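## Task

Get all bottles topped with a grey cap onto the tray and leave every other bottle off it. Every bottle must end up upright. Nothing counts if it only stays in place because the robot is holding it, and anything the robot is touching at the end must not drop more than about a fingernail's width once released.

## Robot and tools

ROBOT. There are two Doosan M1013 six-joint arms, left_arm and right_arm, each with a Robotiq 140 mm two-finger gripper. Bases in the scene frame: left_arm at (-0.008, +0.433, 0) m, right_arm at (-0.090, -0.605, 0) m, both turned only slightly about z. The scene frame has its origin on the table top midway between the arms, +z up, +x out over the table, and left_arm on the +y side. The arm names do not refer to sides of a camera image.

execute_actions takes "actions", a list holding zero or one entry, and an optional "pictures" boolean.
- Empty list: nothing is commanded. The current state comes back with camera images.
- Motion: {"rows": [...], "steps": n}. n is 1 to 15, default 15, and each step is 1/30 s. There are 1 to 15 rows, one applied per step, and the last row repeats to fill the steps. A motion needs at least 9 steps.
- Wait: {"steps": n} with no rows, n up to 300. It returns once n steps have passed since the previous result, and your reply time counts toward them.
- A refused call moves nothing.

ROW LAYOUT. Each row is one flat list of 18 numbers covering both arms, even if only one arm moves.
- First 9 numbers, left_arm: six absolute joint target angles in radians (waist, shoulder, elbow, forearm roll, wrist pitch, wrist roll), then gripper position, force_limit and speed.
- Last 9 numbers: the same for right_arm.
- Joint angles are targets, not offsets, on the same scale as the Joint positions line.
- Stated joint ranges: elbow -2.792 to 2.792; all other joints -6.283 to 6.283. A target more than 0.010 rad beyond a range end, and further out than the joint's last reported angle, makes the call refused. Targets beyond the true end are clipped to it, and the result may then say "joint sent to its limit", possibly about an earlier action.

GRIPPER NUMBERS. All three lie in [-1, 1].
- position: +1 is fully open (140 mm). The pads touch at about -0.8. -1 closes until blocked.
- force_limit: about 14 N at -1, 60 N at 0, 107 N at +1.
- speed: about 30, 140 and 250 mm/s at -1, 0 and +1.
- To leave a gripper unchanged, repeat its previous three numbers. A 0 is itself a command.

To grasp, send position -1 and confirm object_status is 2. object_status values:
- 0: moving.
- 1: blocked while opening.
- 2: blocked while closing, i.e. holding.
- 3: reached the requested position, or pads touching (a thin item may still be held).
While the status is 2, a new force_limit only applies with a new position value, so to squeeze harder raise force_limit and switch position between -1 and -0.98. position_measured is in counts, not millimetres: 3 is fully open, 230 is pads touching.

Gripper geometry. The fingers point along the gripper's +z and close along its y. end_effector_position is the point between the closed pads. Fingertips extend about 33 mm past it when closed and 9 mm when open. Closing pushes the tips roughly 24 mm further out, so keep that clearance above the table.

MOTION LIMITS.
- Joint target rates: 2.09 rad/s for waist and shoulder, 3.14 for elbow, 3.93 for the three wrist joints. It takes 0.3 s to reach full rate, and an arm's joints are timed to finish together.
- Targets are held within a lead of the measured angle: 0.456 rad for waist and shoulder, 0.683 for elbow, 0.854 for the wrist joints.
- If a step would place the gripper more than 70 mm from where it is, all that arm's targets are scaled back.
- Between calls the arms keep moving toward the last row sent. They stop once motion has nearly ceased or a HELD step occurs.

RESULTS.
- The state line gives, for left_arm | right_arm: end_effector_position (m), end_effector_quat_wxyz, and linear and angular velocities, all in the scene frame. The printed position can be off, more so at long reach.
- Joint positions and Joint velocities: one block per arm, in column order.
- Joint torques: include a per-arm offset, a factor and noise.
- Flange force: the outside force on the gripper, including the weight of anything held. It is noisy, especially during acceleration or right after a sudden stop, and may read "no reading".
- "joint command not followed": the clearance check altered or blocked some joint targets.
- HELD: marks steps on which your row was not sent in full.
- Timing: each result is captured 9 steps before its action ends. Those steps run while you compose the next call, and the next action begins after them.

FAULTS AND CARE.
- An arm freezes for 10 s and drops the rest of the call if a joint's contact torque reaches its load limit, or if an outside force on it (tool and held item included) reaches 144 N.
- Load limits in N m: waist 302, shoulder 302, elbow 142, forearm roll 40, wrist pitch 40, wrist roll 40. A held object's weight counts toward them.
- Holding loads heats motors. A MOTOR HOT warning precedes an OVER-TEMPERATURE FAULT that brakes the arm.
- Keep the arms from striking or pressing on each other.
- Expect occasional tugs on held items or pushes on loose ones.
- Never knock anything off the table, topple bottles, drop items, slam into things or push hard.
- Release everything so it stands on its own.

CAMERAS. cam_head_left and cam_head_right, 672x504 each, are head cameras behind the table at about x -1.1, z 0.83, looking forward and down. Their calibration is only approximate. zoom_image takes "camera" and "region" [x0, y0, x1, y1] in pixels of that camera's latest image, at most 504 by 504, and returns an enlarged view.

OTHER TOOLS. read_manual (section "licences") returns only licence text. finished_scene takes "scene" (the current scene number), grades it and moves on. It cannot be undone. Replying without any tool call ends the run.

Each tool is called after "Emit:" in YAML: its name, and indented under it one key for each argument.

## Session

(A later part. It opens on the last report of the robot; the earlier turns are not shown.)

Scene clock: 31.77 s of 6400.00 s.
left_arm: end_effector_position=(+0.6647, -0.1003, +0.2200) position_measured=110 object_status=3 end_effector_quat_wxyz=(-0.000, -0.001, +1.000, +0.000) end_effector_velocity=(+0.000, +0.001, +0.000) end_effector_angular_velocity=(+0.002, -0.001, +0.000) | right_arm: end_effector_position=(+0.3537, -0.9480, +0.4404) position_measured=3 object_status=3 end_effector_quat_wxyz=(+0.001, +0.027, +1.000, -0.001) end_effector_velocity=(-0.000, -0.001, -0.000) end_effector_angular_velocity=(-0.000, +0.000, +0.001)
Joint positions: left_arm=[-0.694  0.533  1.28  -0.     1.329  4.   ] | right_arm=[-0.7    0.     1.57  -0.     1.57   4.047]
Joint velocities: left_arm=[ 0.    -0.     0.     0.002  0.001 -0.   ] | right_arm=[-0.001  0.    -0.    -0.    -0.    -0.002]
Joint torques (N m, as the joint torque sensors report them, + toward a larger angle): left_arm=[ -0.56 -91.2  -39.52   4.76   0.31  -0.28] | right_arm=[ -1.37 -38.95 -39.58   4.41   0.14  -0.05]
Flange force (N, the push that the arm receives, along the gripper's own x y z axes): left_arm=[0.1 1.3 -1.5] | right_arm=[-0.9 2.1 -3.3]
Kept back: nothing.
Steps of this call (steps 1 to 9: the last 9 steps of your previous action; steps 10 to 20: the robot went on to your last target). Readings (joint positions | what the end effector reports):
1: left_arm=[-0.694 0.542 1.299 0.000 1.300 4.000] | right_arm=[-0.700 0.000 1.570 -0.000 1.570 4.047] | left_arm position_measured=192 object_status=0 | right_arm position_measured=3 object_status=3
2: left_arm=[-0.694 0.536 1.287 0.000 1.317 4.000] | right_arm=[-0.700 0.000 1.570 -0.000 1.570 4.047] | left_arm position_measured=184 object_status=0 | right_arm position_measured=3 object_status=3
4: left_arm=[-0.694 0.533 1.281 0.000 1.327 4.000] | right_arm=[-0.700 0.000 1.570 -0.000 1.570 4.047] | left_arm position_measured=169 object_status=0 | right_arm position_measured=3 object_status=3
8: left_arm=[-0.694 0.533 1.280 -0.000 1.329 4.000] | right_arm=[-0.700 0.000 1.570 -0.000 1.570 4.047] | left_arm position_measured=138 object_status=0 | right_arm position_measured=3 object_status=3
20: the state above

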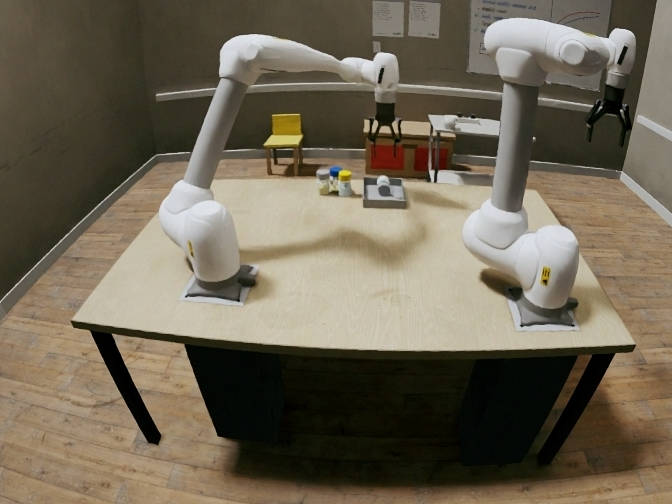

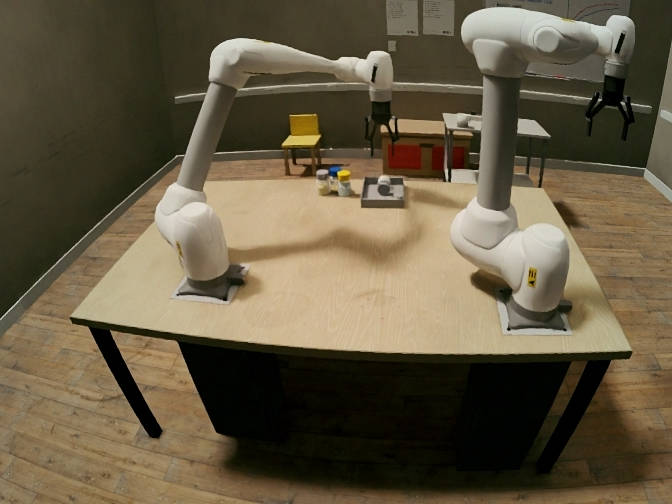

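Emit:
execute_actions:
  actions:
    - {"rows":[[-0.917,0.38,1.8303,1.1118,0.6861,2.948,0.25,0,0,-0.7,0,1.57,0,1.57,4.047,1,0,0]]}

Emit:
execute_actions:
  actions:
    - {"steps":30}

Emit:
execute_actions:
  actions:
    - {"rows":[[-0.917,0.4263,1.8303,1.1118,0.6861,2.948,0.25,0,0,-0.7,0,1.57,0,1.57,4.047,1,0,0]]}

Emit:
execute_actions:
  actions:
    - {"steps":10}
  pictures: true

Emit:
zoom_image:
  camera: "cam_head_left"
  region: [330,130,450,220]

Emit:
zoom_image:
  camera: "cam_head_right"
  region: [330,130,450,220]

Scene clock: 34.00 s of 6400.00 s.
left_arm: end_effector_position=(+0.6688, -0.0828, +0.1906) position_measured=98 object_status=0 end_effector_quat_wxyz=(+0.078, -0.036, +0.996, +0.038) end_effector_velocity=(+0.032, +0.166, -0.288) end_effector_angular_velocity=(+0.675, -1.881, +0.591) | right_arm: end_effector_position=(+0.3537, -0.9480, +0.4404) position_measured=3 object_status=3 end_effector_quat_wxyz=(+0.001, +0.027, +1.000, -0.001) end_effector_velocity=(+0.001, +0.001, -0.000) end_effector_angular_velocity=(+0.001, -0.001, +0.001)
Joint positions: left_arm=[-0.739  0.502  1.393  0.177  1.196  3.823] | right_arm=[-0.7    0.     1.57  -0.     1.57   4.047]
Joint velocities: left_arm=[-0.545 -0.372  1.339  2.092 -1.557 -2.092] | right_arm=[ 0.002  0.    -0.     0.001 -0.     0.001]
Joint torques (N m, as the joint torque sensors report them, + toward a larger angle): left_arm=[-10.64 -90.45 -31.79   4.82  -0.1   -0.21] | right_arm=[ -2.3  -37.76 -39.43   4.48  -0.03  -0.07]
Flange force (N, the push that the arm receives, along the gripper's own x y z axes): left_arm=[6.9 -3.1 -2.1] | right_arm=[-0.9 5.0 -3.9]
Steps of this call (steps 1 to 15: the robot went on to your last target; steps 16 to 61: nothing new was sent; steps 62 to 67: the first 6 steps of this action). Readings (joint positions | what the end effector reports):
62: left_arm=[-0.694 0.533 1.280 0.000 1.329 4.000] | right_arm=[-0.700 0.000 1.570 -0.000 1.570 4.047] | left_arm position_measured=110 object_status=0 | right_arm position_measured=3 object_status=3
63: left_arm=[-0.695 0.532 1.284 0.007 1.324 3.993] | right_arm=[-0.700 0.000 1.570 0.000 1.570 4.047] | left_arm position_measured=107 object_status=0 | right_arm position_measured=3 object_status=3
65: left_arm=[-0.710 0.522 1.320 0.063 1.281 3.937] | right_arm=[-0.700 0.000 1.570 -0.000 1.570 4.047] | left_arm position_measured=98 object_status=0 | right_arm position_measured=3 object_status=3
67: the state above

Scene clock: 35.00 s of 6400.00 s.
left_arm: end_effector_position=(+0.6649, -0.1005, +0.1662) position_measured=98 object_status=3 end_effector_quat_wxyz=(+0.395, -0.007, +0.918, -0.017) end_effector_velocity=(-0.000, -0.001, +0.000) end_effector_angular_velocity=(+0.000, -0.001, -0.001) | right_arm: end_effector_position=(+0.3537, -0.9480, +0.4404) position_measured=3 object_status=3 end_effector_quat_wxyz=(+0.001, +0.027, +1.000, -0.001) end_effector_velocity=(+0.000, -0.000, -0.000) end_effector_angular_velocity=(-0.000, -0.000, -0.001)
Joint positions: left_arm=[-0.917  0.38   1.83   1.112  0.686  2.948] | right_arm=[-0.7    0.     1.57  -0.     1.57   4.047]
Joint velocities: left_arm=[-0.001 -0.    -0.     0.001 -0.     0.   ] | right_arm=[-0.     0.    -0.    -0.    -0.     0.001]
Joint torques (N m, as the joint torque sensors report them, + toward a larger angle): left_arm=[  0.47 -72.8  -36.18   3.21   0.59  -0.21] | right_arm=[ -1.62 -37.74 -40.15   4.59  -0.2   -0.03]
Flange force (N, the push that the arm receives, along the gripper's own x y z axes): left_arm=[-2.3 0.8 -3.7] | right_arm=[1.4 4.8 -3.2]
Kept back: nothing.
Steps of this call (steps 1 to 9: the last 9 steps of your previous action; steps 10 to 30: the robot went on to your last target). Readings (joint positions | what the end effector reports):
1: left_arm=[-0.760 0.488 1.443 0.255 1.138 3.745] | right_arm=[-0.700 0.000 1.570 -0.000 1.570 4.047] | left_arm position_measured=98 object_status=0 | right_arm position_measured=3 object_status=3
2: left_arm=[-0.783 0.472 1.501 0.348 1.071 3.652] | right_arm=[-0.700 0.000 1.570 -0.000 1.570 4.047] | left_arm position_measured=98 object_status=0 | right_arm position_measured=3 object_status=3
4: left_arm=[-0.831 0.439 1.618 0.574 0.935 3.431] | right_arm=[-0.700 0.000 1.570 -0.000 1.570 4.047] | left_arm position_measured=98 object_status=3 | right_arm position_measured=3 object_status=3
8: left_arm=[-0.895 0.395 1.775 0.952 0.751 3.090] | right_arm=[-0.700 0.000 1.570 0.000 1.570 4.047] | left_arm position_measured=98 object_status=3 | right_arm position_measured=3 object_status=3
30: the state above
All arms were judged still, so your last target was given up. Only a new action makes them travel on or press farther. Fingers that are still opening or closing keep moving.

Scene clock: 35.20 s of 6400.00 s.
left_arm: end_effector_position=(+0.6647, -0.1003, +0.1288) position_measured=98 object_status=3 end_effector_quat_wxyz=(+0.383, -0.000, +0.924, -0.000) end_effector_velocity=(-0.000, +0.002, -0.066) end_effector_angular_velocity=(+0.063, +0.047, +0.001) | right_arm: end_effector_position=(+0.3537, -0.9480, +0.4404) position_measured=3 object_status=3 end_effector_quat_wxyz=(+0.001, +0.027, +1.000, -0.001) end_effector_velocity=(-0.001, -0.001, -0.001) end_effector_angular_velocity=(+0.000, +0.002, +0.000)
Joint positions: left_arm=[-0.917  0.425  1.831  1.112  0.686  2.948] | right_arm=[-0.7    0.     1.57  -0.     1.57   4.047]
Joint velocities: left_arm=[ 0.001  0.08  -0.001 -0.     0.    -0.   ] | right_arm=[-0.001  0.001  0.    -0.001  0.    -0.001]
Joint torques (N m, as the joint torque sensors report them, + toward a larger angle): left_arm=[   2.89 -118.04  -45.51    4.      0.76   -0.18] | right_arm=[ -2.39 -38.3  -39.4    4.38   0.1   -0.01]
Flange force (N, the push that the arm receives, along the gripper's own x y z axes): left_arm=[-4.8 1.6 -1.8] | right_arm=[-1.3 4.2 -3.8]
Steps of this call (steps 1 to 6: the first 6 steps of this action). Readings (joint positions | what the end effector reports):
1: left_arm=[-0.917 0.380 1.830 1.112 0.686 2.948] | right_arm=[-0.700 0.000 1.570 0.000 1.570 4.047] | left_arm position_measured=98 object_status=3 | right_arm position_measured=3 object_status=3
2: left_arm=[-0.917 0.383 1.830 1.112 0.686 2.948] | right_arm=[-0.700 0.000 1.570 0.000 1.570 4.047] | left_arm position_measured=98 object_status=3 | right_arm position_measured=3 object_status=3
4: left_arm=[-0.917 0.408 1.830 1.112 0.686 2.948] | right_arm=[-0.700 0.000 1.570 0.000 1.570 4.047] | left_arm position_measured=98 object_status=3 | right_arm position_measured=3 object_status=3
6: the state above

Scene clock: 35.53 s of 6400.00 s.
left_arm: end_effector_position=(+0.6647, -0.1004, +0.1279) position_measured=98 object_status=3 end_effector_quat_wxyz=(+0.383, -0.000, +0.924, -0.000) end_effector_velocity=(-0.000, +0.000, -0.000) end_effector_angular_velocity=(+0.001, -0.000, -0.001) | right_arm: end_effector_position=(+0.3537, -0.9480, +0.4404) position_measured=3 object_status=3 end_effector_quat_wxyz=(+0.001, +0.027, +1.000, -0.001) end_effector_velocity=(+0.000, +0.000, +0.000) end_effector_angular_velocity=(+0.001, -0.001, +0.000)
Joint positions: left_arm=[-0.917  0.426  1.83   1.112  0.686  2.948] | right_arm=[-0.7    0.     1.57  -0.     1.57   4.047]
Joint velocities: left_arm=[-0.    -0.     0.001  0.001  0.    -0.   ] | right_arm=[ 0.     0.    -0.     0.001  0.    -0.   ]
Joint torques (N m, as the joint torque sensors report them, + toward a larger angle): left_arm=[ -0.7  -77.35 -35.03   2.93   0.55  -0.26] | right_arm=[ -1.67 -38.51 -39.73   4.45  -0.24   0.13]
Flange force (N, the push that the arm receives, along the gripper's own x y z axes): left_arm=[-3.0 0.5 -1.2] | right_arm=[-0.2 3.2 -3.9]
Kept back: nothing.
Steps of this call (steps 1 to 9: the last 9 steps of your previous action; step 10: the robot went on to your last target). Readings (joint positions | what the end effector reports):
1: left_arm=[-0.917 0.426 1.831 1.112 0.686 2.948] | right_arm=[-0.700 0.000 1.570 -0.000 1.570 4.047] | left_arm position_measured=98 object_status=3 | right_arm position_measured=3 object_status=3
2: left_arm=[-0.917 0.426 1.831 1.112 0.686 2.948] | right_arm=[-0.700 0.000 1.570 -0.000 1.570 4.047] | left_arm position_measured=98 object_status=3 | right_arm position_measured=3 object_status=3
4: left_arm=[-0.917 0.426 1.830 1.112 0.686 2.948] | right_arm=[-0.700 0.000 1.570 -0.000 1.570 4.047] | left_arm position_measured=98 object_status=3 | right_arm position_measured=3 object_status=3
8: left_arm=[-0.917 0.426 1.830 1.112 0.686 2.948] | right_arm=[-0.700 0.000 1.570 -0.000 1.570 4.047] | left_arm position_measured=98 object_status=3 | right_arm position_measured=3 object_status=3
10: the state above

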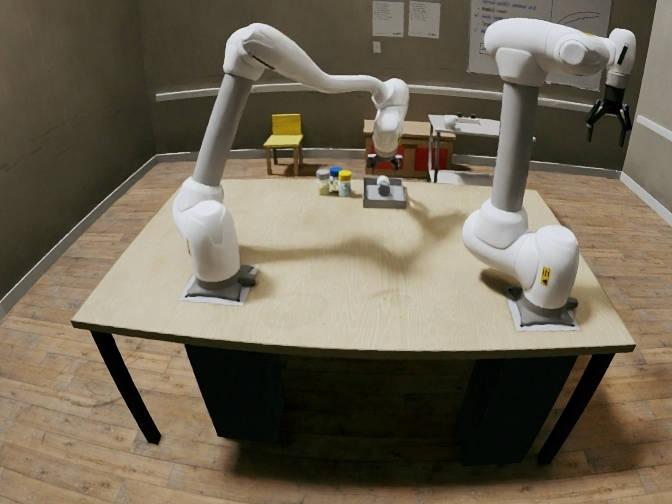

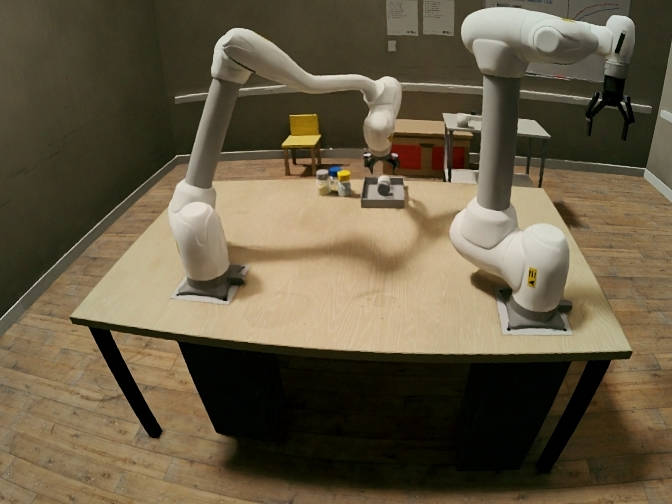

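Region (330, 130, 450, 220) of cam_head_left's 672x504 image, scaled by 4.200, with more detail than that image has; it fills the top 378 rows of this view, and the rest is white.

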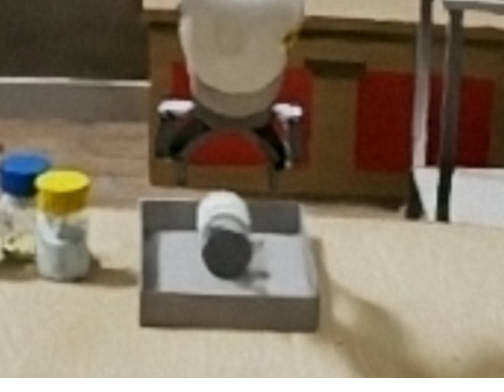

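Region (330, 130, 450, 220) of cam_head_right's 672x504 image, scaled by 4.200, with more detail than that image has; it fills the top 378 rows of this view, and the rest is white.

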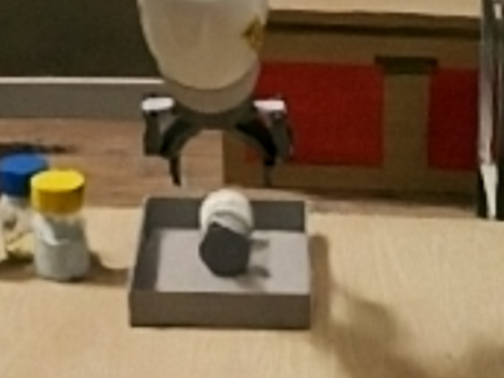

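Emit:
execute_actions:
  actions:
    - {"rows":[[-0.917,0.506,1.8665,1.25,0.642,2.773,0.25,0,0,-0.7,0,1.57,0,1.57,4.047,1,0,0]]}

Emit:
execute_actions:
  actions:
    - {"rows":[[-0.917,0.518,1.8713,1.2706,0.6368,2.747,0.25,0,0,-0.7,0,1.57,0,1.57,4.047,1,0,0]],"steps":10}

Emit:
execute_actions:
  actions:
    - {"rows":[[-0.917,0.518,1.8713,1.2706,0.6368,2.747,-1,0,-0.6,-0.7,0,1.57,0,1.57,4.047,1,0,0]]}

Emit:
execute_actions:
  actions:
    - {"steps":15}

Scene clock: 36.07 s of 6400.00 s.
left_arm: end_effector_position=(+0.6653, -0.1003, +0.0709) position_measured=98 object_status=3 end_effector_quat_wxyz=(+0.383, -0.000, +0.924, +0.001) end_effector_velocity=(-0.012, +0.006, -0.360) end_effector_angular_velocity=(+0.011, +0.033, -0.012) | right_arm: end_effector_position=(+0.3537, -0.9480, +0.4404) position_measured=3 object_status=3 end_effector_quat_wxyz=(+0.001, +0.027, +1.000, -0.001) end_effector_velocity=(-0.000, -0.000, +0.000) end_effector_angular_velocity=(+0.000, -0.001, -0.001)
Joint positions: left_arm=[-0.917  0.491  1.86   1.223  0.651  2.807] | right_arm=[-0.7    0.     1.57  -0.     1.57   4.047]
Joint velocities: left_arm=[ 0.     0.408  0.178  0.672 -0.212 -0.852] | right_arm=[-0.001 -0.     0.     0.001 -0.    -0.   ]
Joint torques (N m, as the joint torque sensors report them, + toward a larger angle): left_arm=[   8.53 -132.29  -52.33    3.58    1.33   -0.18] | right_arm=[ -2.84 -36.75 -39.35   4.28  -0.02  -0.1 ]
Flange force (N, the push that the arm receives, along the gripper's own x y z axes): left_arm=[-2.1 0.3 -5.3] | right_arm=[0.3 6.1 -4.1]
Steps of this call (steps 1 to 10: the robot went on to your last target; steps 11 to 16: the first 6 steps of this action). Readings (joint positions | what the end effector reports):
11: left_arm=[-0.917 0.426 1.830 1.112 0.686 2.948] | right_arm=[-0.700 0.000 1.570 -0.000 1.570 4.047] | left_arm position_measured=98 object_status=3 | right_arm position_measured=3 object_status=3
12: left_arm=[-0.917 0.429 1.831 1.117 0.684 2.941] | right_arm=[-0.700 0.000 1.570 -0.000 1.570 4.047] | left_arm position_measured=98 object_status=3 | right_arm position_measured=3 object_status=3
14: left_arm=[-0.917 0.454 1.843 1.161 0.670 2.885] | right_arm=[-0.700 0.000 1.570 -0.000 1.570 4.047] | left_arm position_measured=98 object_status=3 | right_arm position_measured=3 object_status=3
16: the state above

Scene clock: 36.40 s of 6400.00 s.
left_arm: end_effector_position=(+0.6651, -0.1007, +0.0581) position_measured=98 object_status=3 end_effector_quat_wxyz=(+0.383, -0.000, +0.924, -0.000) end_effector_velocity=(-0.000, +0.000, -0.004) end_effector_angular_velocity=(-0.006, -0.004, +0.001) | right_arm: end_effector_position=(+0.3537, -0.9480, +0.4404) position_measured=3 object_status=3 end_effector_quat_wxyz=(+0.001, +0.027, +1.000, -0.001) end_effector_velocity=(+0.000, -0.000, -0.001) end_effector_angular_velocity=(+0.001, +0.001, -0.000)
Joint positions: left_arm=[-0.917  0.506  1.866  1.25   0.642  2.773] | right_arm=[-0.7    0.     1.57  -0.     1.57   4.047]
Joint velocities: left_arm=[-0.     0.004  0.006  0.022 -0.005 -0.029] | right_arm=[ 0.     0.001 -0.    -0.    -0.     0.001]
Joint torques (N m, as the joint torque sensors report them, + toward a larger angle): left_arm=[ -3.   -81.09 -32.24   2.62   1.15  -0.17] | right_arm=[ -0.51 -39.87 -40.01   4.5   -0.19  -0.21]
Flange force (N, the push that the arm receives, along the gripper's own x y z axes): left_arm=[-5.5 2.5 -0.4] | right_arm=[-0.9 0.6 -3.2]
Steps of this call (steps 1 to 9: the last 9 steps of your previous action; step 10: the first step of this action). Readings (joint positions | what the end effector reports):
10: the state above

Scene clock: 36.90 s of 6400.00 s.
left_arm: end_effector_position=(+0.6647, -0.1003, +0.0479) position_measured=115 object_status=0 end_effector_quat_wxyz=(+0.383, -0.000, +0.924, -0.000) end_effector_velocity=(+0.000, -0.000, +0.001) end_effector_angular_velocity=(+0.000, -0.001, -0.001) | right_arm: end_effector_position=(+0.3537, -0.9480, +0.4404) position_measured=3 object_status=3 end_effector_quat_wxyz=(+0.001, +0.027, +1.000, -0.001) end_effector_velocity=(+0.000, +0.000, -0.000) end_effector_angular_velocity=(+0.001, +0.001, +0.001)
Joint positions: left_arm=[-0.917  0.518  1.871  1.271  0.637  2.747] | right_arm=[-0.7    0.     1.57  -0.     1.57   4.047]
Joint velocities: left_arm=[-0.    -0.001 -0.     0.001  0.001 -0.   ] | right_arm=[ 0.001  0.001  0.     0.     0.    -0.001]
Joint torques (N m, as the joint torque sensors report them, + toward a larger angle): left_arm=[ -0.91 -81.51 -32.35   2.31   0.84  -0.05] | right_arm=[ -3.37 -36.64 -41.37   4.28  -0.03  -0.24]
Flange force (N, the push that the arm receives, along the gripper's own x y z axes): left_arm=[-2.7 2.0 -2.9] | right_arm=[2.1 9.3 -0.5]
Steps of this call (steps 1 to 9: the last 9 steps of your previous action; steps 10 to 15: the first 6 steps of this action). Readings (joint positions | what the end effector reports):
10: left_arm=[-0.917 0.518 1.871 1.271 0.637 2.747] | right_arm=[-0.700 0.000 1.570 0.000 1.570 4.047] | left_arm position_measured=98 object_status=0 | right_arm position_measured=3 object_status=3
11: left_arm=[-0.917 0.518 1.871 1.271 0.637 2.747] | right_arm=[-0.700 0.000 1.570 -0.000 1.570 4.047] | left_arm position_measured=99 object_status=0 | right_arm position_measured=3 object_status=3
13: left_arm=[-0.917 0.518 1.871 1.271 0.637 2.747] | right_arm=[-0.700 0.000 1.570 -0.000 1.570 4.047] | left_arm position_measured=107 object_status=0 | right_arm position_measured=3 object_status=3
15: the state above

Scene clock: 37.40 s of 6400.00 s.
left_arm: end_effector_position=(+0.6648, -0.1003, +0.0479) position_measured=153 object_status=2 end_effector_quat_wxyz=(+0.383, -0.000, +0.924, -0.000) end_effector_velocity=(-0.000, -0.000, -0.001) end_effector_angular_velocity=(+0.000, +0.001, +0.001) | right_arm: end_effector_position=(+0.3537, -0.9480, +0.4404) position_measured=3 object_status=3 end_effector_quat_wxyz=(+0.001, +0.027, +1.000, -0.001) end_effector_velocity=(+0.000, +0.000, +0.001) end_effector_angular_velocity=(-0.000, -0.002, -0.001)
Joint positions: left_arm=[-0.917  0.518  1.871  1.271  0.637  2.747] | right_arm=[-0.7    0.     1.57  -0.     1.57   4.047]
Joint velocities: left_arm=[-0.     0.001 -0.    -0.001  0.     0.   ] | right_arm=[-0.    -0.001 -0.001  0.001 -0.     0.001]
Joint torques (N m, as the joint torque sensors report them, + toward a larger angle): left_arm=[  1.45 -79.66 -31.6    2.21   0.89   0.  ] | right_arm=[ -3.32 -37.74 -40.49   4.49  -0.49  -0.17]
Flange force (N, the push that the arm receives, along the gripper's own x y z axes): left_arm=[-1.8 0.4 -6.6] | right_arm=[0.2 7.6 -3.3]
Kept back: nothing.
Steps of this call (steps 1 to 9: the last 9 steps of your previous action; steps 10 to 15: the robot went on to your last target). Readings (joint positions | what the end effector reports):
1: left_arm=[-0.917 0.518 1.871 1.271 0.637 2.747] | right_arm=[-0.700 0.000 1.570 -0.000 1.570 4.047] | left_arm position_measured=119 object_status=0 | right_arm position_measured=3 object_status=3
2: left_arm=[-0.917 0.518 1.871 1.271 0.637 2.747] | right_arm=[-0.700 0.000 1.570 -0.000 1.570 4.047] | left_arm position_measured=123 object_status=0 | right_arm position_measured=3 object_status=3
4: left_arm=[-0.917 0.518 1.871 1.271 0.637 2.747] | right_arm=[-0.700 0.000 1.570 -0.000 1.570 4.047] | left_arm position_measured=131 object_status=0 | right_arm position_measured=3 object_status=3
8: left_arm=[-0.917 0.518 1.871 1.271 0.637 2.747] | right_arm=[-0.700 0.000 1.570 -0.000 1.570 4.047] | left_arm position_measured=147 object_status=0 | right_arm position_measured=3 object_status=3
15: the state above
All arms were judged still, so your last target was given up. Only a new action makes them travel on or press farther. Fingers that are still opening or closing keep moving.

Emit:
execute_actions:
  actions:
    - {"rows":[[-0.917,0.36,1.8303,1.1118,0.6861,2.948,-1,0,-0.6,-0.7,0,1.57,0,1.57,4.047,1,0,0]]}

Emit:
execute_actions:
  actions:
    - {"steps":15}

Emit:
execute_actions:
  actions:
    - {"rows":[[-0.732,1.04,0.5814,0,2.2483,4.712,-1,0,-0.6,-0.7,0,1.57,0,1.57,4.047,1,0,0]]}

Emit:
execute_actions:
  actions:
    - {"steps":50}

Emit:
execute_actions:
  actions:
    - {"rows":[[-0.732,1.0973,0.5814,0,2.2483,4.712,-1,0,-0.6,-0.7,0,1.57,0,1.57,4.047,1,0,0]]}

Emit:
execute_actions:
  actions:
    - {"steps":10}
  pictures: true

Emit:
zoom_image:
  camera: "cam_head_left"
  region: [330,130,450,220]

Scene clock: 38.53 s of 6400.00 s.
left_arm: end_effector_position=(+0.6673, -0.1022, +0.1128) position_measured=153 object_status=2 end_effector_quat_wxyz=(+0.393, -0.006, +0.920, -0.011) end_effector_velocity=(-0.004, +0.005, +0.478) end_effector_angular_velocity=(-0.184, -0.135, +0.001) | right_arm: end_effector_position=(+0.3537, -0.9480, +0.4404) position_measured=3 object_status=3 end_effector_quat_wxyz=(+0.001, +0.027, +1.000, -0.001) end_effector_velocity=(+0.000, +0.001, +0.000) end_effector_angular_velocity=(-0.001, -0.000, +0.002)
Joint positions: left_arm=[-0.917  0.443  1.851  1.195  0.66   2.842] | right_arm=[-0.7    0.     1.57   0.     1.57   4.047]
Joint velocities: left_arm=[-0.001 -0.567 -0.134 -0.568  0.174  0.716] | right_arm=[ 0.002 -0.001  0.    -0.    -0.    -0.001]
Joint torques (N m, as the joint torque sensors report them, + toward a larger angle): left_arm=[ -2.45 -47.89 -21.4    2.01   0.81  -0.2 ] | right_arm=[ -2.38 -37.87 -39.96   4.57   0.03  -0.13]
Flange force (N, the push that the arm receives, along the gripper's own x y z axes): left_arm=[-1.9 1.7 -4.7] | right_arm=[0.0 5.9 -3.0]
Steps of this call (steps 1 to 28: nothing new was sent; steps 29 to 34: the first 6 steps of this action). Readings (joint positions | what the end effector reports):
29: left_arm=[-0.917 0.518 1.871 1.271 0.637 2.747] | right_arm=[-0.700 0.000 1.570 -0.000 1.570 4.047] | left_arm position_measured=153 object_status=2 | right_arm position_measured=3 object_status=3
30: left_arm=[-0.917 0.515 1.871 1.267 0.637 2.751] | right_arm=[-0.700 0.000 1.570 -0.000 1.570 4.047] | left_arm position_measured=153 object_status=2 | right_arm position_measured=3 object_status=3
32: left_arm=[-0.917 0.486 1.863 1.237 0.647 2.789] | right_arm=[-0.700 0.000 1.570 -0.000 1.570 4.047] | left_arm position_measured=153 object_status=2 | right_arm position_measured=3 object_status=3
34: the state above

Scene clock: 39.03 s of 6400.00 s.
left_arm: end_effector_position=(+0.6647, -0.1002, +0.1827) position_measured=153 object_status=2 end_effector_quat_wxyz=(+0.401, -0.010, +0.916, -0.025) end_effector_velocity=(+0.000, -0.000, +0.001) end_effector_angular_velocity=(+0.000, -0.002, -0.000) | right_arm: end_effector_position=(+0.3537, -0.9480, +0.4404) position_measured=3 object_status=3 end_effector_quat_wxyz=(+0.001, +0.027, +1.000, -0.001) end_effector_velocity=(+0.000, +0.001, +0.000) end_effector_angular_velocity=(+0.000, -0.000, +0.001)
Joint positions: left_arm=[-0.917  0.36   1.83   1.112  0.686  2.948] | right_arm=[-0.7    0.     1.57  -0.     1.57   4.047]
Joint velocities: left_arm=[-0.    -0.001 -0.     0.002  0.001 -0.   ] | right_arm=[ 0.001 -0.001  0.     0.     0.     0.   ]
Joint torques (N m, as the joint torque sensors report them, + toward a larger angle): left_arm=[  0.9  -73.8  -37.51   3.73   0.46  -0.04] | right_arm=[ -2.16 -36.4  -41.03   4.45   0.08  -0.09]
Flange force (N, the push that the arm receives, along the gripper's own x y z axes): left_arm=[-0.7 -1.2 -1.6] | right_arm=[3.6 7.6 -1.0]
Kept back: nothing.
Steps of this call (steps 1 to 9: the last 9 steps of your previous action; steps 10 to 15: the robot went on to your last target). Readings (joint positions | what the end effector reports):
1: left_arm=[-0.917 0.424 1.847 1.176 0.666 2.866] | right_arm=[-0.700 0.000 1.570 -0.000 1.570 4.047] | left_arm position_measured=153 object_status=2 | right_arm position_measured=3 object_status=3
2: left_arm=[-0.917 0.405 1.842 1.157 0.672 2.890] | right_arm=[-0.700 0.000 1.570 -0.000 1.570 4.047] | left_arm position_measured=153 object_status=2 | right_arm position_measured=3 object_status=3
4: left_arm=[-0.917 0.373 1.833 1.125 0.682 2.931] | right_arm=[-0.700 0.000 1.570 0.000 1.570 4.047] | left_arm position_measured=153 object_status=2 | right_arm position_measured=3 object_status=3
8: left_arm=[-0.917 0.360 1.831 1.112 0.686 2.948] | right_arm=[-0.700 0.000 1.570 -0.000 1.570 4.047] | left_arm position_measured=153 object_status=2 | right_arm position_measured=3 object_status=3
15: the state above

Scene clock: 39.23 s of 6400.00 s.
left_arm: end_effector_position=(+0.7038, -0.0765, +0.1647) position_measured=153 object_status=2 end_effector_quat_wxyz=(+0.362, -0.049, +0.929, +0.059) end_effector_velocity=(+0.309, +0.233, -0.261) end_effector_angular_velocity=(+1.302, +1.290, +1.354) | right_arm: end_effector_position=(+0.3537, -0.9480, +0.4404) position_measured=3 object_status=3 end_effector_quat_wxyz=(+0.001, +0.027, +1.000, -0.001) end_effector_velocity=(-0.000, -0.000, +0.000) end_effector_angular_velocity=(-0.000, +0.001, +0.000)
Joint positions: left_arm=[-0.88   0.453  1.69   0.937  0.862  3.123] | right_arm=[-0.7    0.     1.57   0.     1.57   4.047]
Joint velocities: left_arm=[ 0.4    1.048 -1.573 -1.947  1.953  1.948] | right_arm=[ 0.    -0.    -0.    -0.001  0.    -0.   ]
Joint torques (N m, as the joint torque sensors report them, + toward a larger angle): left_arm=[  6.15 -48.97 -36.64   2.53  -0.18  -0.19] | right_arm=[ -2.55 -37.22 -39.8    4.53  -0.15   0.11]
Flange force (N, the push that the arm receives, along the gripper's own x y z axes): left_arm=[-2.9 2.9 -2.0] | right_arm=[0.4 6.0 -3.5]
Steps of this call (steps 1 to 6: the first 6 steps of this action). Readings (joint positions | what the end effector reports):
1: left_arm=[-0.917 0.360 1.830 1.112 0.686 2.948] | right_arm=[-0.700 0.000 1.570 -0.000 1.570 4.047] | left_arm position_measured=153 object_status=2 | right_arm position_measured=3 object_status=3
2: left_arm=[-0.916 0.364 1.824 1.104 0.694 2.955] | right_arm=[-0.700 0.000 1.570 -0.000 1.570 4.047] | left_arm position_measured=153 object_status=2 | right_arm position_measured=3 object_status=3
4: left_arm=[-0.904 0.393 1.780 1.049 0.749 3.011] | right_arm=[-0.700 0.000 1.570 -0.000 1.570 4.047] | left_arm position_measured=153 object_status=2 | right_arm position_measured=3 object_status=3
6: the state above

Scene clock: 40.90 s of 6400.00 s.
left_arm: end_effector_position=(+0.6542, -0.1349, +0.1899) position_measured=154 object_status=2 end_effector_quat_wxyz=(-0.331, +0.341, +0.870, +0.130) end_effector_velocity=(-0.000, +0.000, +0.000) end_effector_angular_velocity=(-0.001, +0.000, +0.000) | right_arm: end_effector_position=(+0.3537, -0.9480, +0.4404) position_measured=3 object_status=3 end_effector_quat_wxyz=(+0.001, +0.027, +1.000, -0.001) end_effector_velocity=(+0.000, +0.000, +0.000) end_effector_angular_velocity=(+0.000, -0.002, -0.002)
Joint positions: left_arm=[-0.732  1.04   0.581  0.     2.248  4.712] | right_arm=[-0.7    0.     1.57  -0.     1.57   4.047]
Joint velocities: left_arm=[ 0.    -0.001  0.001 -0.001 -0.     0.   ] | right_arm=[ 0.    -0.001  0.     0.001 -0.     0.002]
Joint torques (N m, as the joint torque sensors report them, + toward a larger angle): left_arm=[   0.48 -129.17  -39.41    4.66    2.39    0.03] | right_arm=[ -4.33 -37.22 -39.97   4.14  -0.25  -0.21]
Flange force (N, the push that the arm receives, along the gripper's own x y z axes): left_arm=no reading | right_arm=[-1.1 9.2 -3.6]
Kept back: nothing.
Steps of this call (steps 1 to 9: the last 9 steps of your previous action; steps 10 to 45: the robot went on to your last target; steps 46 to 50: nothing new was sent). Readings (joint positions | what the end effector reports):
1: left_arm=[-0.866 0.489 1.635 0.869 0.929 3.191] | right_arm=[-0.700 0.000 1.570 0.000 1.570 4.047] | left_arm position_measured=153 object_status=2 | right_arm position_measured=3 object_status=3
2: left_arm=[-0.854 0.527 1.578 0.797 1.001 3.263] | right_arm=[-0.700 0.000 1.570 -0.000 1.570 4.047] | left_arm position_measured=153 object_status=2 | right_arm position_measured=3 object_status=3
4: left_arm=[-0.829 0.608 1.457 0.648 1.152 3.414] | right_arm=[-0.700 0.000 1.570 -0.000 1.570 4.047] | left_arm position_measured=153 object_status=2 | right_arm position_measured=3 object_status=3
8: left_arm=[-0.790 0.780 1.180 0.383 1.499 3.761] | right_arm=[-0.700 0.000 1.570 -0.000 1.570 4.047] | left_arm position_measured=154 object_status=2 | right_arm position_measured=3 object_status=3
50: the state above
All arms were judged still, so your last target was given up. Only a new action makes them travel on or press farther. Fingers that are still opening or closing keep moving.

Scene clock: 41.10 s of 6400.00 s.
left_arm: end_effector_position=(+0.6544, -0.1353, +0.1415) position_measured=154 object_status=2 end_effector_quat_wxyz=(-0.356, +0.337, +0.860, +0.139) end_effector_velocity=(-0.001, +0.002, -0.143) end_effector_angular_velocity=(+0.113, +0.120, +0.001) | right_arm: end_effector_position=(+0.3537, -0.9480, +0.4404) position_measured=3 object_status=3 end_effector_quat_wxyz=(+0.001, +0.027, +1.000, -0.001) end_effector_velocity=(-0.000, -0.000, +0.000) end_effector_angular_velocity=(-0.000, -0.000, -0.002)
Joint positions: left_arm=[-0.732  1.095  0.582 -0.     2.248  4.712] | right_arm=[-0.7    0.     1.57  -0.     1.57   4.047]
Joint velocities: left_arm=[ 0.001  0.164  0.     0.001  0.001 -0.   ] | right_arm=[-0.001 -0.     0.     0.    -0.     0.001]
Joint torques (N m, as the joint torque sensors report them, + toward a larger angle): left_arm=[   3.96 -240.28  -75.      8.81    4.54   -0.24] | right_arm=[ -3.48 -35.52 -40.19   4.38  -0.04   0.14]
Flange force (N, the push that the arm receives, along the gripper's own x y z axes): left_arm=no reading | right_arm=[3.0 9.1 -2.9]
Steps of this call (steps 1 to 6: the first 6 steps of this action). Readings (joint positions | what the end effector reports):
1: left_arm=[-0.732 1.040 0.581 -0.000 2.248 4.712] | right_arm=[-0.700 0.000 1.570 -0.000 1.570 4.047] | left_arm position_measured=154 object_status=2 | right_arm position_measured=3 object_status=3
2: left_arm=[-0.732 1.043 0.581 0.000 2.248 4.712] | right_arm=[-0.700 0.000 1.570 -0.000 1.570 4.047] | left_arm position_measured=154 object_status=2 | right_arm position_measured=3 object_status=3
4: left_arm=[-0.732 1.070 0.581 0.000 2.248 4.712] | right_arm=[-0.700 0.000 1.570 -0.000 1.570 4.047] | left_arm position_measured=154 object_status=2 | right_arm position_measured=3 object_status=3
6: the state above

Scene clock: 41.43 s of 6400.00 s.
left_arm: end_effector_position=(+0.6548, -0.1354, +0.1400) position_measured=154 object_status=2 end_effector_quat_wxyz=(-0.356, +0.337, +0.860, +0.140) end_effector_velocity=(-0.001, -0.001, +0.000) end_effector_angular_velocity=(-0.001, +0.001, -0.001) | right_arm: end_effector_position=(+0.3537, -0.9480, +0.4404) position_measured=3 object_status=3 end_effector_quat_wxyz=(+0.001, +0.027, +1.000, -0.001) end_effector_velocity=(-0.001, -0.000, +0.001) end_effector_angular_velocity=(-0.000, -0.001, -0.000)
Joint positions: left_arm=[-0.732  1.097  0.581  0.     2.248  4.712] | right_arm=[-0.7    0.     1.57  -0.     1.57   4.047]
Joint velocities: left_arm=[-0.001 -0.     0.    -0.001 -0.    -0.   ] | right_arm=[-0.001 -0.001 -0.     0.     0.    -0.001]
Joint torques (N m, as the joint torque sensors report them, + toward a larger angle): left_arm=[   1.65 -130.36  -39.2     4.87    2.42   -0.06] | right_arm=[ -1.03 -38.19 -40.05   4.56  -0.13  -0.31]
Flange force (N, the push that the arm receives, along the gripper's own x y z axes): left_arm=no reading | right_arm=[1.2 3.6 -3.2]
Kept back: nothing.
Steps of this call (steps 1 to 9: the last 9 steps of your previous action; step 10: the robot went on to your last target). Readings (joint positions | what the end effector reports):
1: left_arm=[-0.732 1.098 0.582 -0.000 2.248 4.712] | right_arm=[-0.700 0.000 1.570 -0.000 1.570 4.047] | left_arm position_measured=154 object_status=2 | right_arm position_measured=3 object_status=3
2: left_arm=[-0.732 1.098 0.581 -0.000 2.248 4.712] | right_arm=[-0.700 0.000 1.570 -0.000 1.570 4.047] | left_arm position_measured=154 object_status=2 | right_arm position_measured=3 object_status=3
4: left_arm=[-0.732 1.097 0.581 0.000 2.248 4.712] | right_arm=[-0.700 0.000 1.570 -0.000 1.570 4.047] | left_arm position_measured=154 object_status=2 | right_arm position_measured=3 object_status=3
8: left_arm=[-0.732 1.097 0.581 0.000 2.248 4.712] | right_arm=[-0.700 0.000 1.570 -0.000 1.570 4.047] | left_arm position_measured=154 object_status=2 | right_arm position_measured=3 object_status=3
10: the state above

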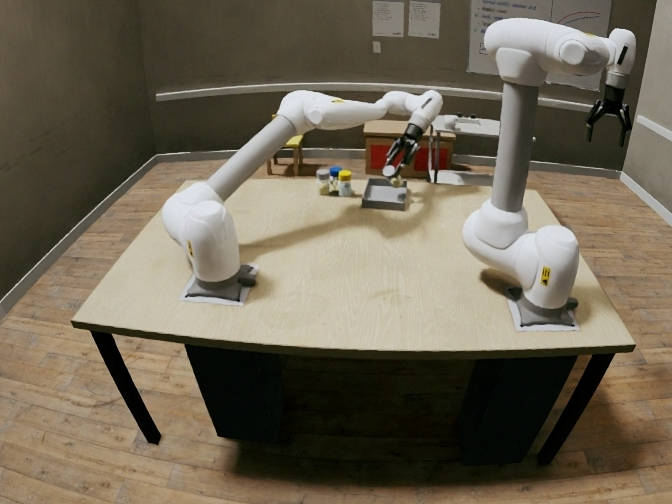

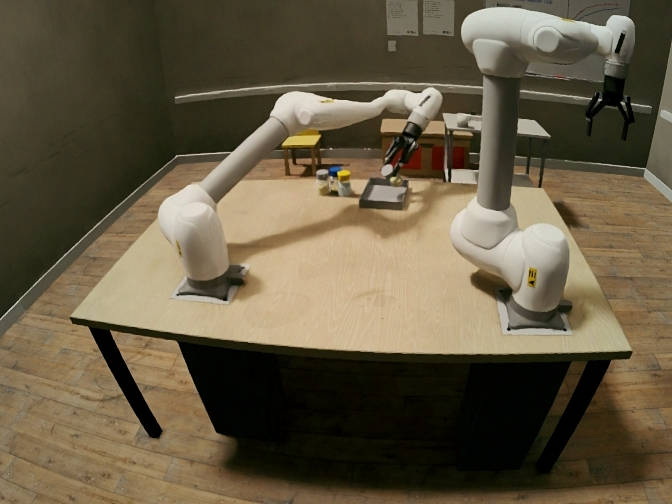

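Region (330, 130, 450, 220) of cam_head_left's 672x504 image, scaled by 4.200, with more detail than that image has; it fills the top 378 rows of this view, and the rest is white.

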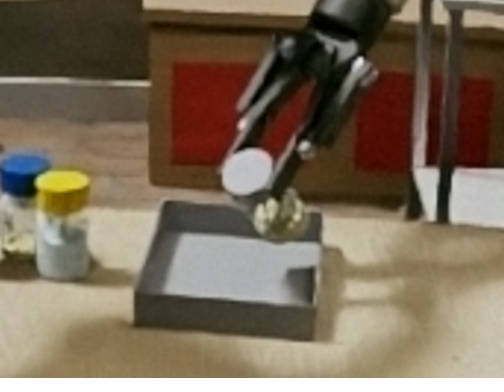

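Emit:
execute_actions:
  actions:
    - {"rows":[[-0.732,0.85,0.7,0,2.2483,4.712,-1,0,-0.6,-0.7,0,1.57,0,1.57,4.047,1,0,0]]}

Emit:
execute_actions:
  actions:
    - {"rows":[[-0.95,0.3,1.5,0,0.55,3.1,-1,0,-0.6,-0.7,0,1.57,0,1.57,4.047,1,0,0]]}

Emit:
execute_actions:
  actions:
    - {"steps":35}

Emit:
execute_actions:
  actions:
    - {"rows":[[-1.084,0.4854,2.4154,0,-1.156,1.571,-1,0,-0.6,-0.7,0,1.57,0,1.57,4.047,1,0,0]]}

Emit:
execute_actions:
  actions:
    - {"steps":50}
  pictures: true

Emit:
zoom_image:
  camera: "cam_head_left"
  region: [330,150,490,270]

Scene clock: 43.00 s of 6400.00 s.
left_arm: end_effector_position=(+0.6456, -0.1270, +0.1981) position_measured=154 object_status=2 end_effector_quat_wxyz=(-0.337, +0.340, +0.868, +0.133) end_effector_velocity=(-0.086, +0.081, +0.487) end_effector_angular_velocity=(-0.252, -0.282, -0.001) | right_arm: end_effector_position=(+0.3537, -0.9480, +0.4404) position_measured=3 object_status=3 end_effector_quat_wxyz=(+0.001, +0.027, +1.000, -0.001) end_effector_velocity=(-0.000, -0.001, -0.000) end_effector_angular_velocity=(+0.000, +0.000, -0.000)
Joint positions: left_arm=[-0.732  1.016  0.62   0.     2.248  4.712] | right_arm=[-0.7    0.     1.57  -0.     1.57   4.047]
Joint velocities: left_arm=[-0.001 -0.686  0.308  0.007 -0.    -0.   ] | right_arm=[-0.001  0.001 -0.    -0.     0.    -0.001]
Joint torques (N m, as the joint torque sensors report them, + toward a larger angle): left_arm=[ -2.71 -81.76 -25.85   2.99   1.54  -0.14] | right_arm=[ -0.51 -36.88 -40.44   4.45   0.12   0.12]
Flange force (N, the push that the arm receives, along the gripper's own x y z axes): left_arm=[18.4 0.0 13.0] | right_arm=[4.2 3.4 -1.9]
Steps of this call (steps 1 to 15: the robot went on to your last target; steps 16 to 41: nothing new was sent; steps 42 to 47: the first 6 steps of this action). Readings (joint positions | what the end effector reports):
42: left_arm=[-0.732 1.097 0.581 0.000 2.248 4.712] | right_arm=[-0.700 0.000 1.570 -0.000 1.570 4.047] | left_arm position_measured=154 object_status=2 | right_arm position_measured=3 object_status=3
43: left_arm=[-0.732 1.094 0.584 -0.000 2.248 4.712] | right_arm=[-0.700 0.000 1.570 -0.000 1.570 4.047] | left_arm position_measured=154 object_status=2 | right_arm position_measured=3 object_status=3
45: left_arm=[-0.732 1.065 0.598 -0.000 2.248 4.712] | right_arm=[-0.700 0.000 1.570 -0.000 1.570 4.047] | left_arm position_measured=154 object_status=2 | right_arm position_measured=3 object_status=3
47: the state above

Scene clock: 43.50 s of 6400.00 s.
left_arm: end_effector_position=(+0.5889, -0.1257, +0.3018) position_measured=154 object_status=2 end_effector_quat_wxyz=(-0.231, +0.294, +0.920, +0.121) end_effector_velocity=(-0.329, -0.249, -0.094) end_effector_angular_velocity=(-0.350, -1.793, +1.274) | right_arm: end_effector_position=(+0.3537, -0.9480, +0.4404) position_measured=3 object_status=3 end_effector_quat_wxyz=(+0.001, +0.027, +1.000, -0.001) end_effector_velocity=(+0.001, +0.001, +0.000) end_effector_angular_velocity=(+0.000, -0.001, +0.003)
Joint positions: left_arm=[-0.778  0.756  0.841 -0.     2.072  4.538] | right_arm=[-0.7    0.     1.57  -0.     1.57   4.047]
Joint velocities: left_arm=[-0.501 -1.098  1.651  0.    -2.06  -2.053] | right_arm=[ 0.003  0.    -0.     0.001  0.    -0.   ]
Joint torques (N m, as the joint torque sensors report them, + toward a larger angle): left_arm=[ -12.45 -148.15  -41.96    4.19    2.56   -0.17] | right_arm=[ -2.38 -35.43 -41.36   4.86  -0.29   0.01]
Flange force (N, the push that the arm receives, along the gripper's own x y z axes): left_arm=[0.5 -0.2 2.6] | right_arm=[5.0 8.8 -1.0]
Steps of this call (steps 1 to 9: the last 9 steps of your previous action; steps 10 to 15: the first 6 steps of this action). Readings (joint positions | what the end effector reports):
10: left_arm=[-0.732 0.850 0.700 0.000 2.248 4.712] | right_arm=[-0.700 0.000 1.570 0.000 1.570 4.047] | left_arm position_measured=154 object_status=2 | right_arm position_measured=3 object_status=3
11: left_arm=[-0.734 0.847 0.706 0.000 2.241 4.706] | right_arm=[-0.700 0.000 1.570 0.000 1.570 4.047] | left_arm position_measured=154 object_status=2 | right_arm position_measured=3 object_status=3
13: left_arm=[-0.749 0.817 0.750 -0.000 2.185 4.651] | right_arm=[-0.700 0.000 1.570 -0.000 1.570 4.047] | left_arm position_measured=154 object_status=2 | right_arm position_measured=3 object_status=3
15: the state above

Scene clock: 44.67 s of 6400.00 s.
left_arm: end_effector_position=(+0.5684, -0.3409, +0.3841) position_measured=154 object_status=2 end_effector_quat_wxyz=(+0.107, -0.293, +0.875, -0.370) end_effector_velocity=(-0.000, +0.000, -0.001) end_effector_angular_velocity=(+0.001, +0.001, +0.000) | right_arm: end_effector_position=(+0.3537, -0.9480, +0.4404) position_measured=3 object_status=3 end_effector_quat_wxyz=(+0.001, +0.027, +1.000, -0.001) end_effector_velocity=(-0.001, -0.001, -0.001) end_effector_angular_velocity=(-0.000, +0.002, -0.004)
Joint positions: left_arm=[-0.95  0.3   1.5  -0.    0.55  3.1 ] | right_arm=[-0.7    0.     1.57  -0.     1.57   4.047]
Joint velocities: left_arm=[-0.     0.     0.001 -0.001  0.    -0.   ] | right_arm=[-0.002  0.     0.001 -0.001  0.     0.002]
Joint torques (N m, as the joint torque sensors report them, + toward a larger angle): left_arm=[ -0.65 -71.68 -42.78   4.59  -2.16   0.16] | right_arm=[ -2.95 -39.18 -41.14   4.47  -0.01  -0.01]
Flange force (N, the push that the arm receives, along the gripper's own x y z axes): left_arm=[-1.2 1.5 -2.0] | right_arm=[-0.8 5.5 -0.7]
Kept back: nothing.
Steps of this call (steps 1 to 9: the last 9 steps of your previous action; steps 10 to 35: the robot went on to your last target). Readings (joint positions | what the end effector reports):
1: left_arm=[-0.795 0.718 0.898 -0.000 2.001 4.467] | right_arm=[-0.700 0.000 1.570 -0.000 1.570 4.047] | left_arm position_measured=154 object_status=2 | right_arm position_measured=3 object_status=3
2: left_arm=[-0.810 0.679 0.955 -0.000 1.929 4.394] | right_arm=[-0.700 0.000 1.570 -0.000 1.570 4.047] | left_arm position_measured=154 object_status=2 | right_arm position_measured=3 object_status=3
4: left_arm=[-0.838 0.602 1.066 -0.000 1.772 4.238] | right_arm=[-0.700 0.000 1.570 -0.000 1.570 4.047] | left_arm position_measured=154 object_status=2 | right_arm position_measured=3 object_status=3
8: left_arm=[-0.884 0.478 1.243 -0.000 1.431 3.897] | right_arm=[-0.700 0.000 1.570 0.000 1.570 4.047] | left_arm position_measured=154 object_status=2 | right_arm position_measured=3 object_status=3
35: the state above

Scene clock: 44.87 s of 6400.00 s.
left_arm: end_effector_position=(+0.5511, -0.3474, +0.3130) position_measured=154 object_status=2 end_effector_quat_wxyz=(+0.081, -0.338, +0.859, -0.376) end_effector_velocity=(-0.122, -0.024, -0.439) end_effector_angular_velocity=(-0.379, +0.470, +0.476) | right_arm: end_effector_position=(+0.3537, -0.9480, +0.4404) position_measured=3 object_status=3 end_effector_quat_wxyz=(+0.001, +0.027, +1.000, -0.001) end_effector_velocity=(+0.000, +0.001, +0.000) end_effector_angular_velocity=(+0.001, -0.002, -0.001)
Joint positions: left_arm=[-0.969  0.326  1.597 -0.     0.428  2.979] | right_arm=[-0.7    0.     1.57  -0.     1.57   4.047]
Joint velocities: left_arm=[-0.12   0.155  0.649  0.001 -0.859 -0.847] | right_arm=[ 0.    -0.001 -0.     0.002 -0.     0.002]
Joint torques (N m, as the joint torque sensors report them, + toward a larger angle): left_arm=[  4.68 -97.82 -52.05   5.9   -3.2    0.28] | right_arm=[ -3.71 -38.41 -39.5    4.6   -0.12  -0.15]
Flange force (N, the push that the arm receives, along the gripper's own x y z axes): left_arm=[-1.2 -0.8 -1.1] | right_arm=[-2.6 6.5 -4.2]
Steps of this call (steps 1 to 6: the first 6 steps of this action). Readings (joint positions | what the end effector reports):
1: left_arm=[-0.950 0.300 1.500 -0.000 0.550 3.100] | right_arm=[-0.700 0.000 1.570 -0.000 1.570 4.047] | left_arm position_measured=154 object_status=2 | right_arm position_measured=3 object_status=3
2: left_arm=[-0.951 0.301 1.505 0.000 0.543 3.093] | right_arm=[-0.700 0.000 1.570 -0.000 1.570 4.047] | left_arm position_measured=154 object_status=2 | right_arm position_measured=3 object_status=3
4: left_arm=[-0.959 0.312 1.548 0.000 0.490 3.040] | right_arm=[-0.700 0.000 1.570 -0.000 1.570 4.047] | left_arm position_measured=154 object_status=2 | right_arm position_measured=3 object_status=3
6: the state above

Scene clock: 46.53 s of 6400.00 s.
left_arm: end_effector_position=(+0.3627, -0.2202, +0.1004) position_measured=154 object_status=2 end_effector_quat_wxyz=(+0.336, +0.653, -0.400, +0.548) end_effector_velocity=(-0.001, -0.001, +0.000) end_effector_angular_velocity=(-0.001, -0.000, -0.002) | right_arm: end_effector_position=(+0.3537, -0.9480, +0.4404) position_measured=3 object_status=3 end_effector_quat_wxyz=(+0.001, +0.027, +1.000, -0.001) end_effector_velocity=(-0.000, -0.000, -0.000) end_effector_angular_velocity=(-0.000, -0.000, +0.000)
Joint positions: left_arm=[-1.084  0.485  2.415 -0.    -1.156  1.571] | right_arm=[-0.7    0.     1.57  -0.     1.57   4.047]
Joint velocities: left_arm=[-0.    -0.    -0.001  0.002 -0.    -0.001] | right_arm=[-0. -0.  0. -0. -0. -0.]
Joint torques (N m, as the joint torque sensors report them, + toward a larger angle): left_arm=[ -1.82 -60.89 -13.4    1.5   -2.96  -0.14] | right_arm=[ -3.53 -38.12 -38.9    4.16   0.1   -0.32]
Flange force (N, the push that the arm receives, along the gripper's own x y z axes): left_arm=[0.5 -2.9 -1.2] | right_arm=[-3.3 6.1 -4.7]
Kept back: nothing.
Steps of this call (steps 1 to 9: the last 9 steps of your previous action; steps 10 to 45: the robot went on to your last target; steps 46 to 50: nothing new was sent). Readings (joint positions | what the end effector reports):
1: left_arm=[-0.973 0.331 1.620 0.000 0.399 2.950] | right_arm=[-0.700 0.000 1.570 -0.000 1.570 4.047] | left_arm position_measured=154 object_status=2 | right_arm position_measured=3 object_status=3
2: left_arm=[-0.977 0.337 1.644 0.000 0.369 2.920] | right_arm=[-0.700 0.000 1.570 -0.000 1.570 4.047] | left_arm position_measured=154 object_status=2 | right_arm position_measured=3 object_status=3
4: left_arm=[-0.985 0.348 1.694 0.000 0.308 2.858] | right_arm=[-0.700 0.000 1.570 -0.000 1.570 4.047] | left_arm position_measured=154 object_status=2 | right_arm position_measured=3 object_status=3
8: left_arm=[-1.000 0.368 1.796 0.000 0.179 2.729] | right_arm=[-0.700 0.000 1.570 -0.000 1.570 4.047] | left_arm position_measured=154 object_status=2 | right_arm position_measured=3 object_status=3
50: the state above
All arms were judged still, so your last target was given up. Only a new action makes them travel on or press farther. Fingers that are still opening or closing keep moving.

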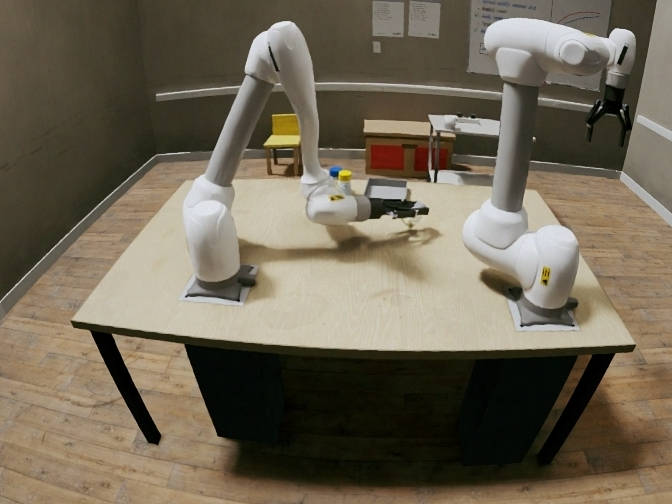

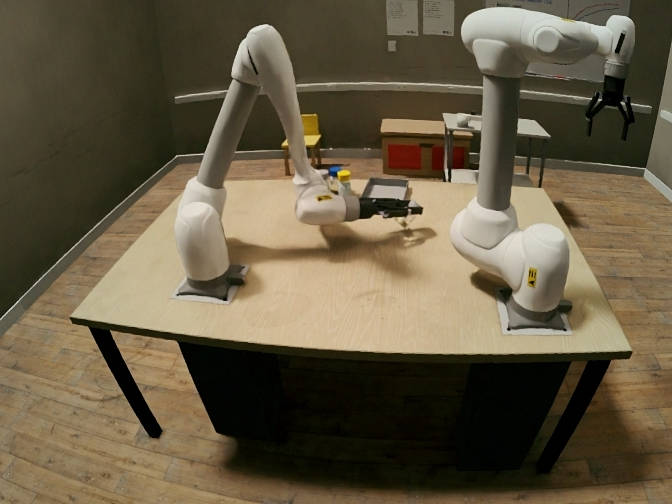

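Region (330, 150, 490, 270) of cam_head_left's 672x504 image, scaled by 3.150, with more detail than that image has; it fills the top 378 rows of this view, and the rest is white.

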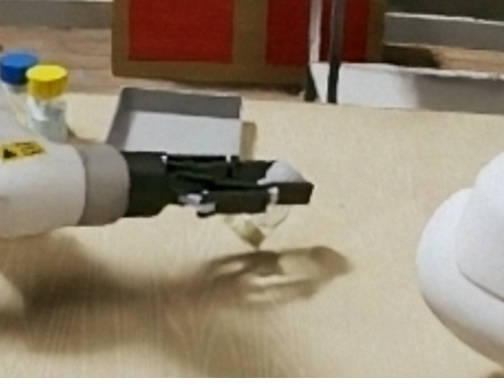

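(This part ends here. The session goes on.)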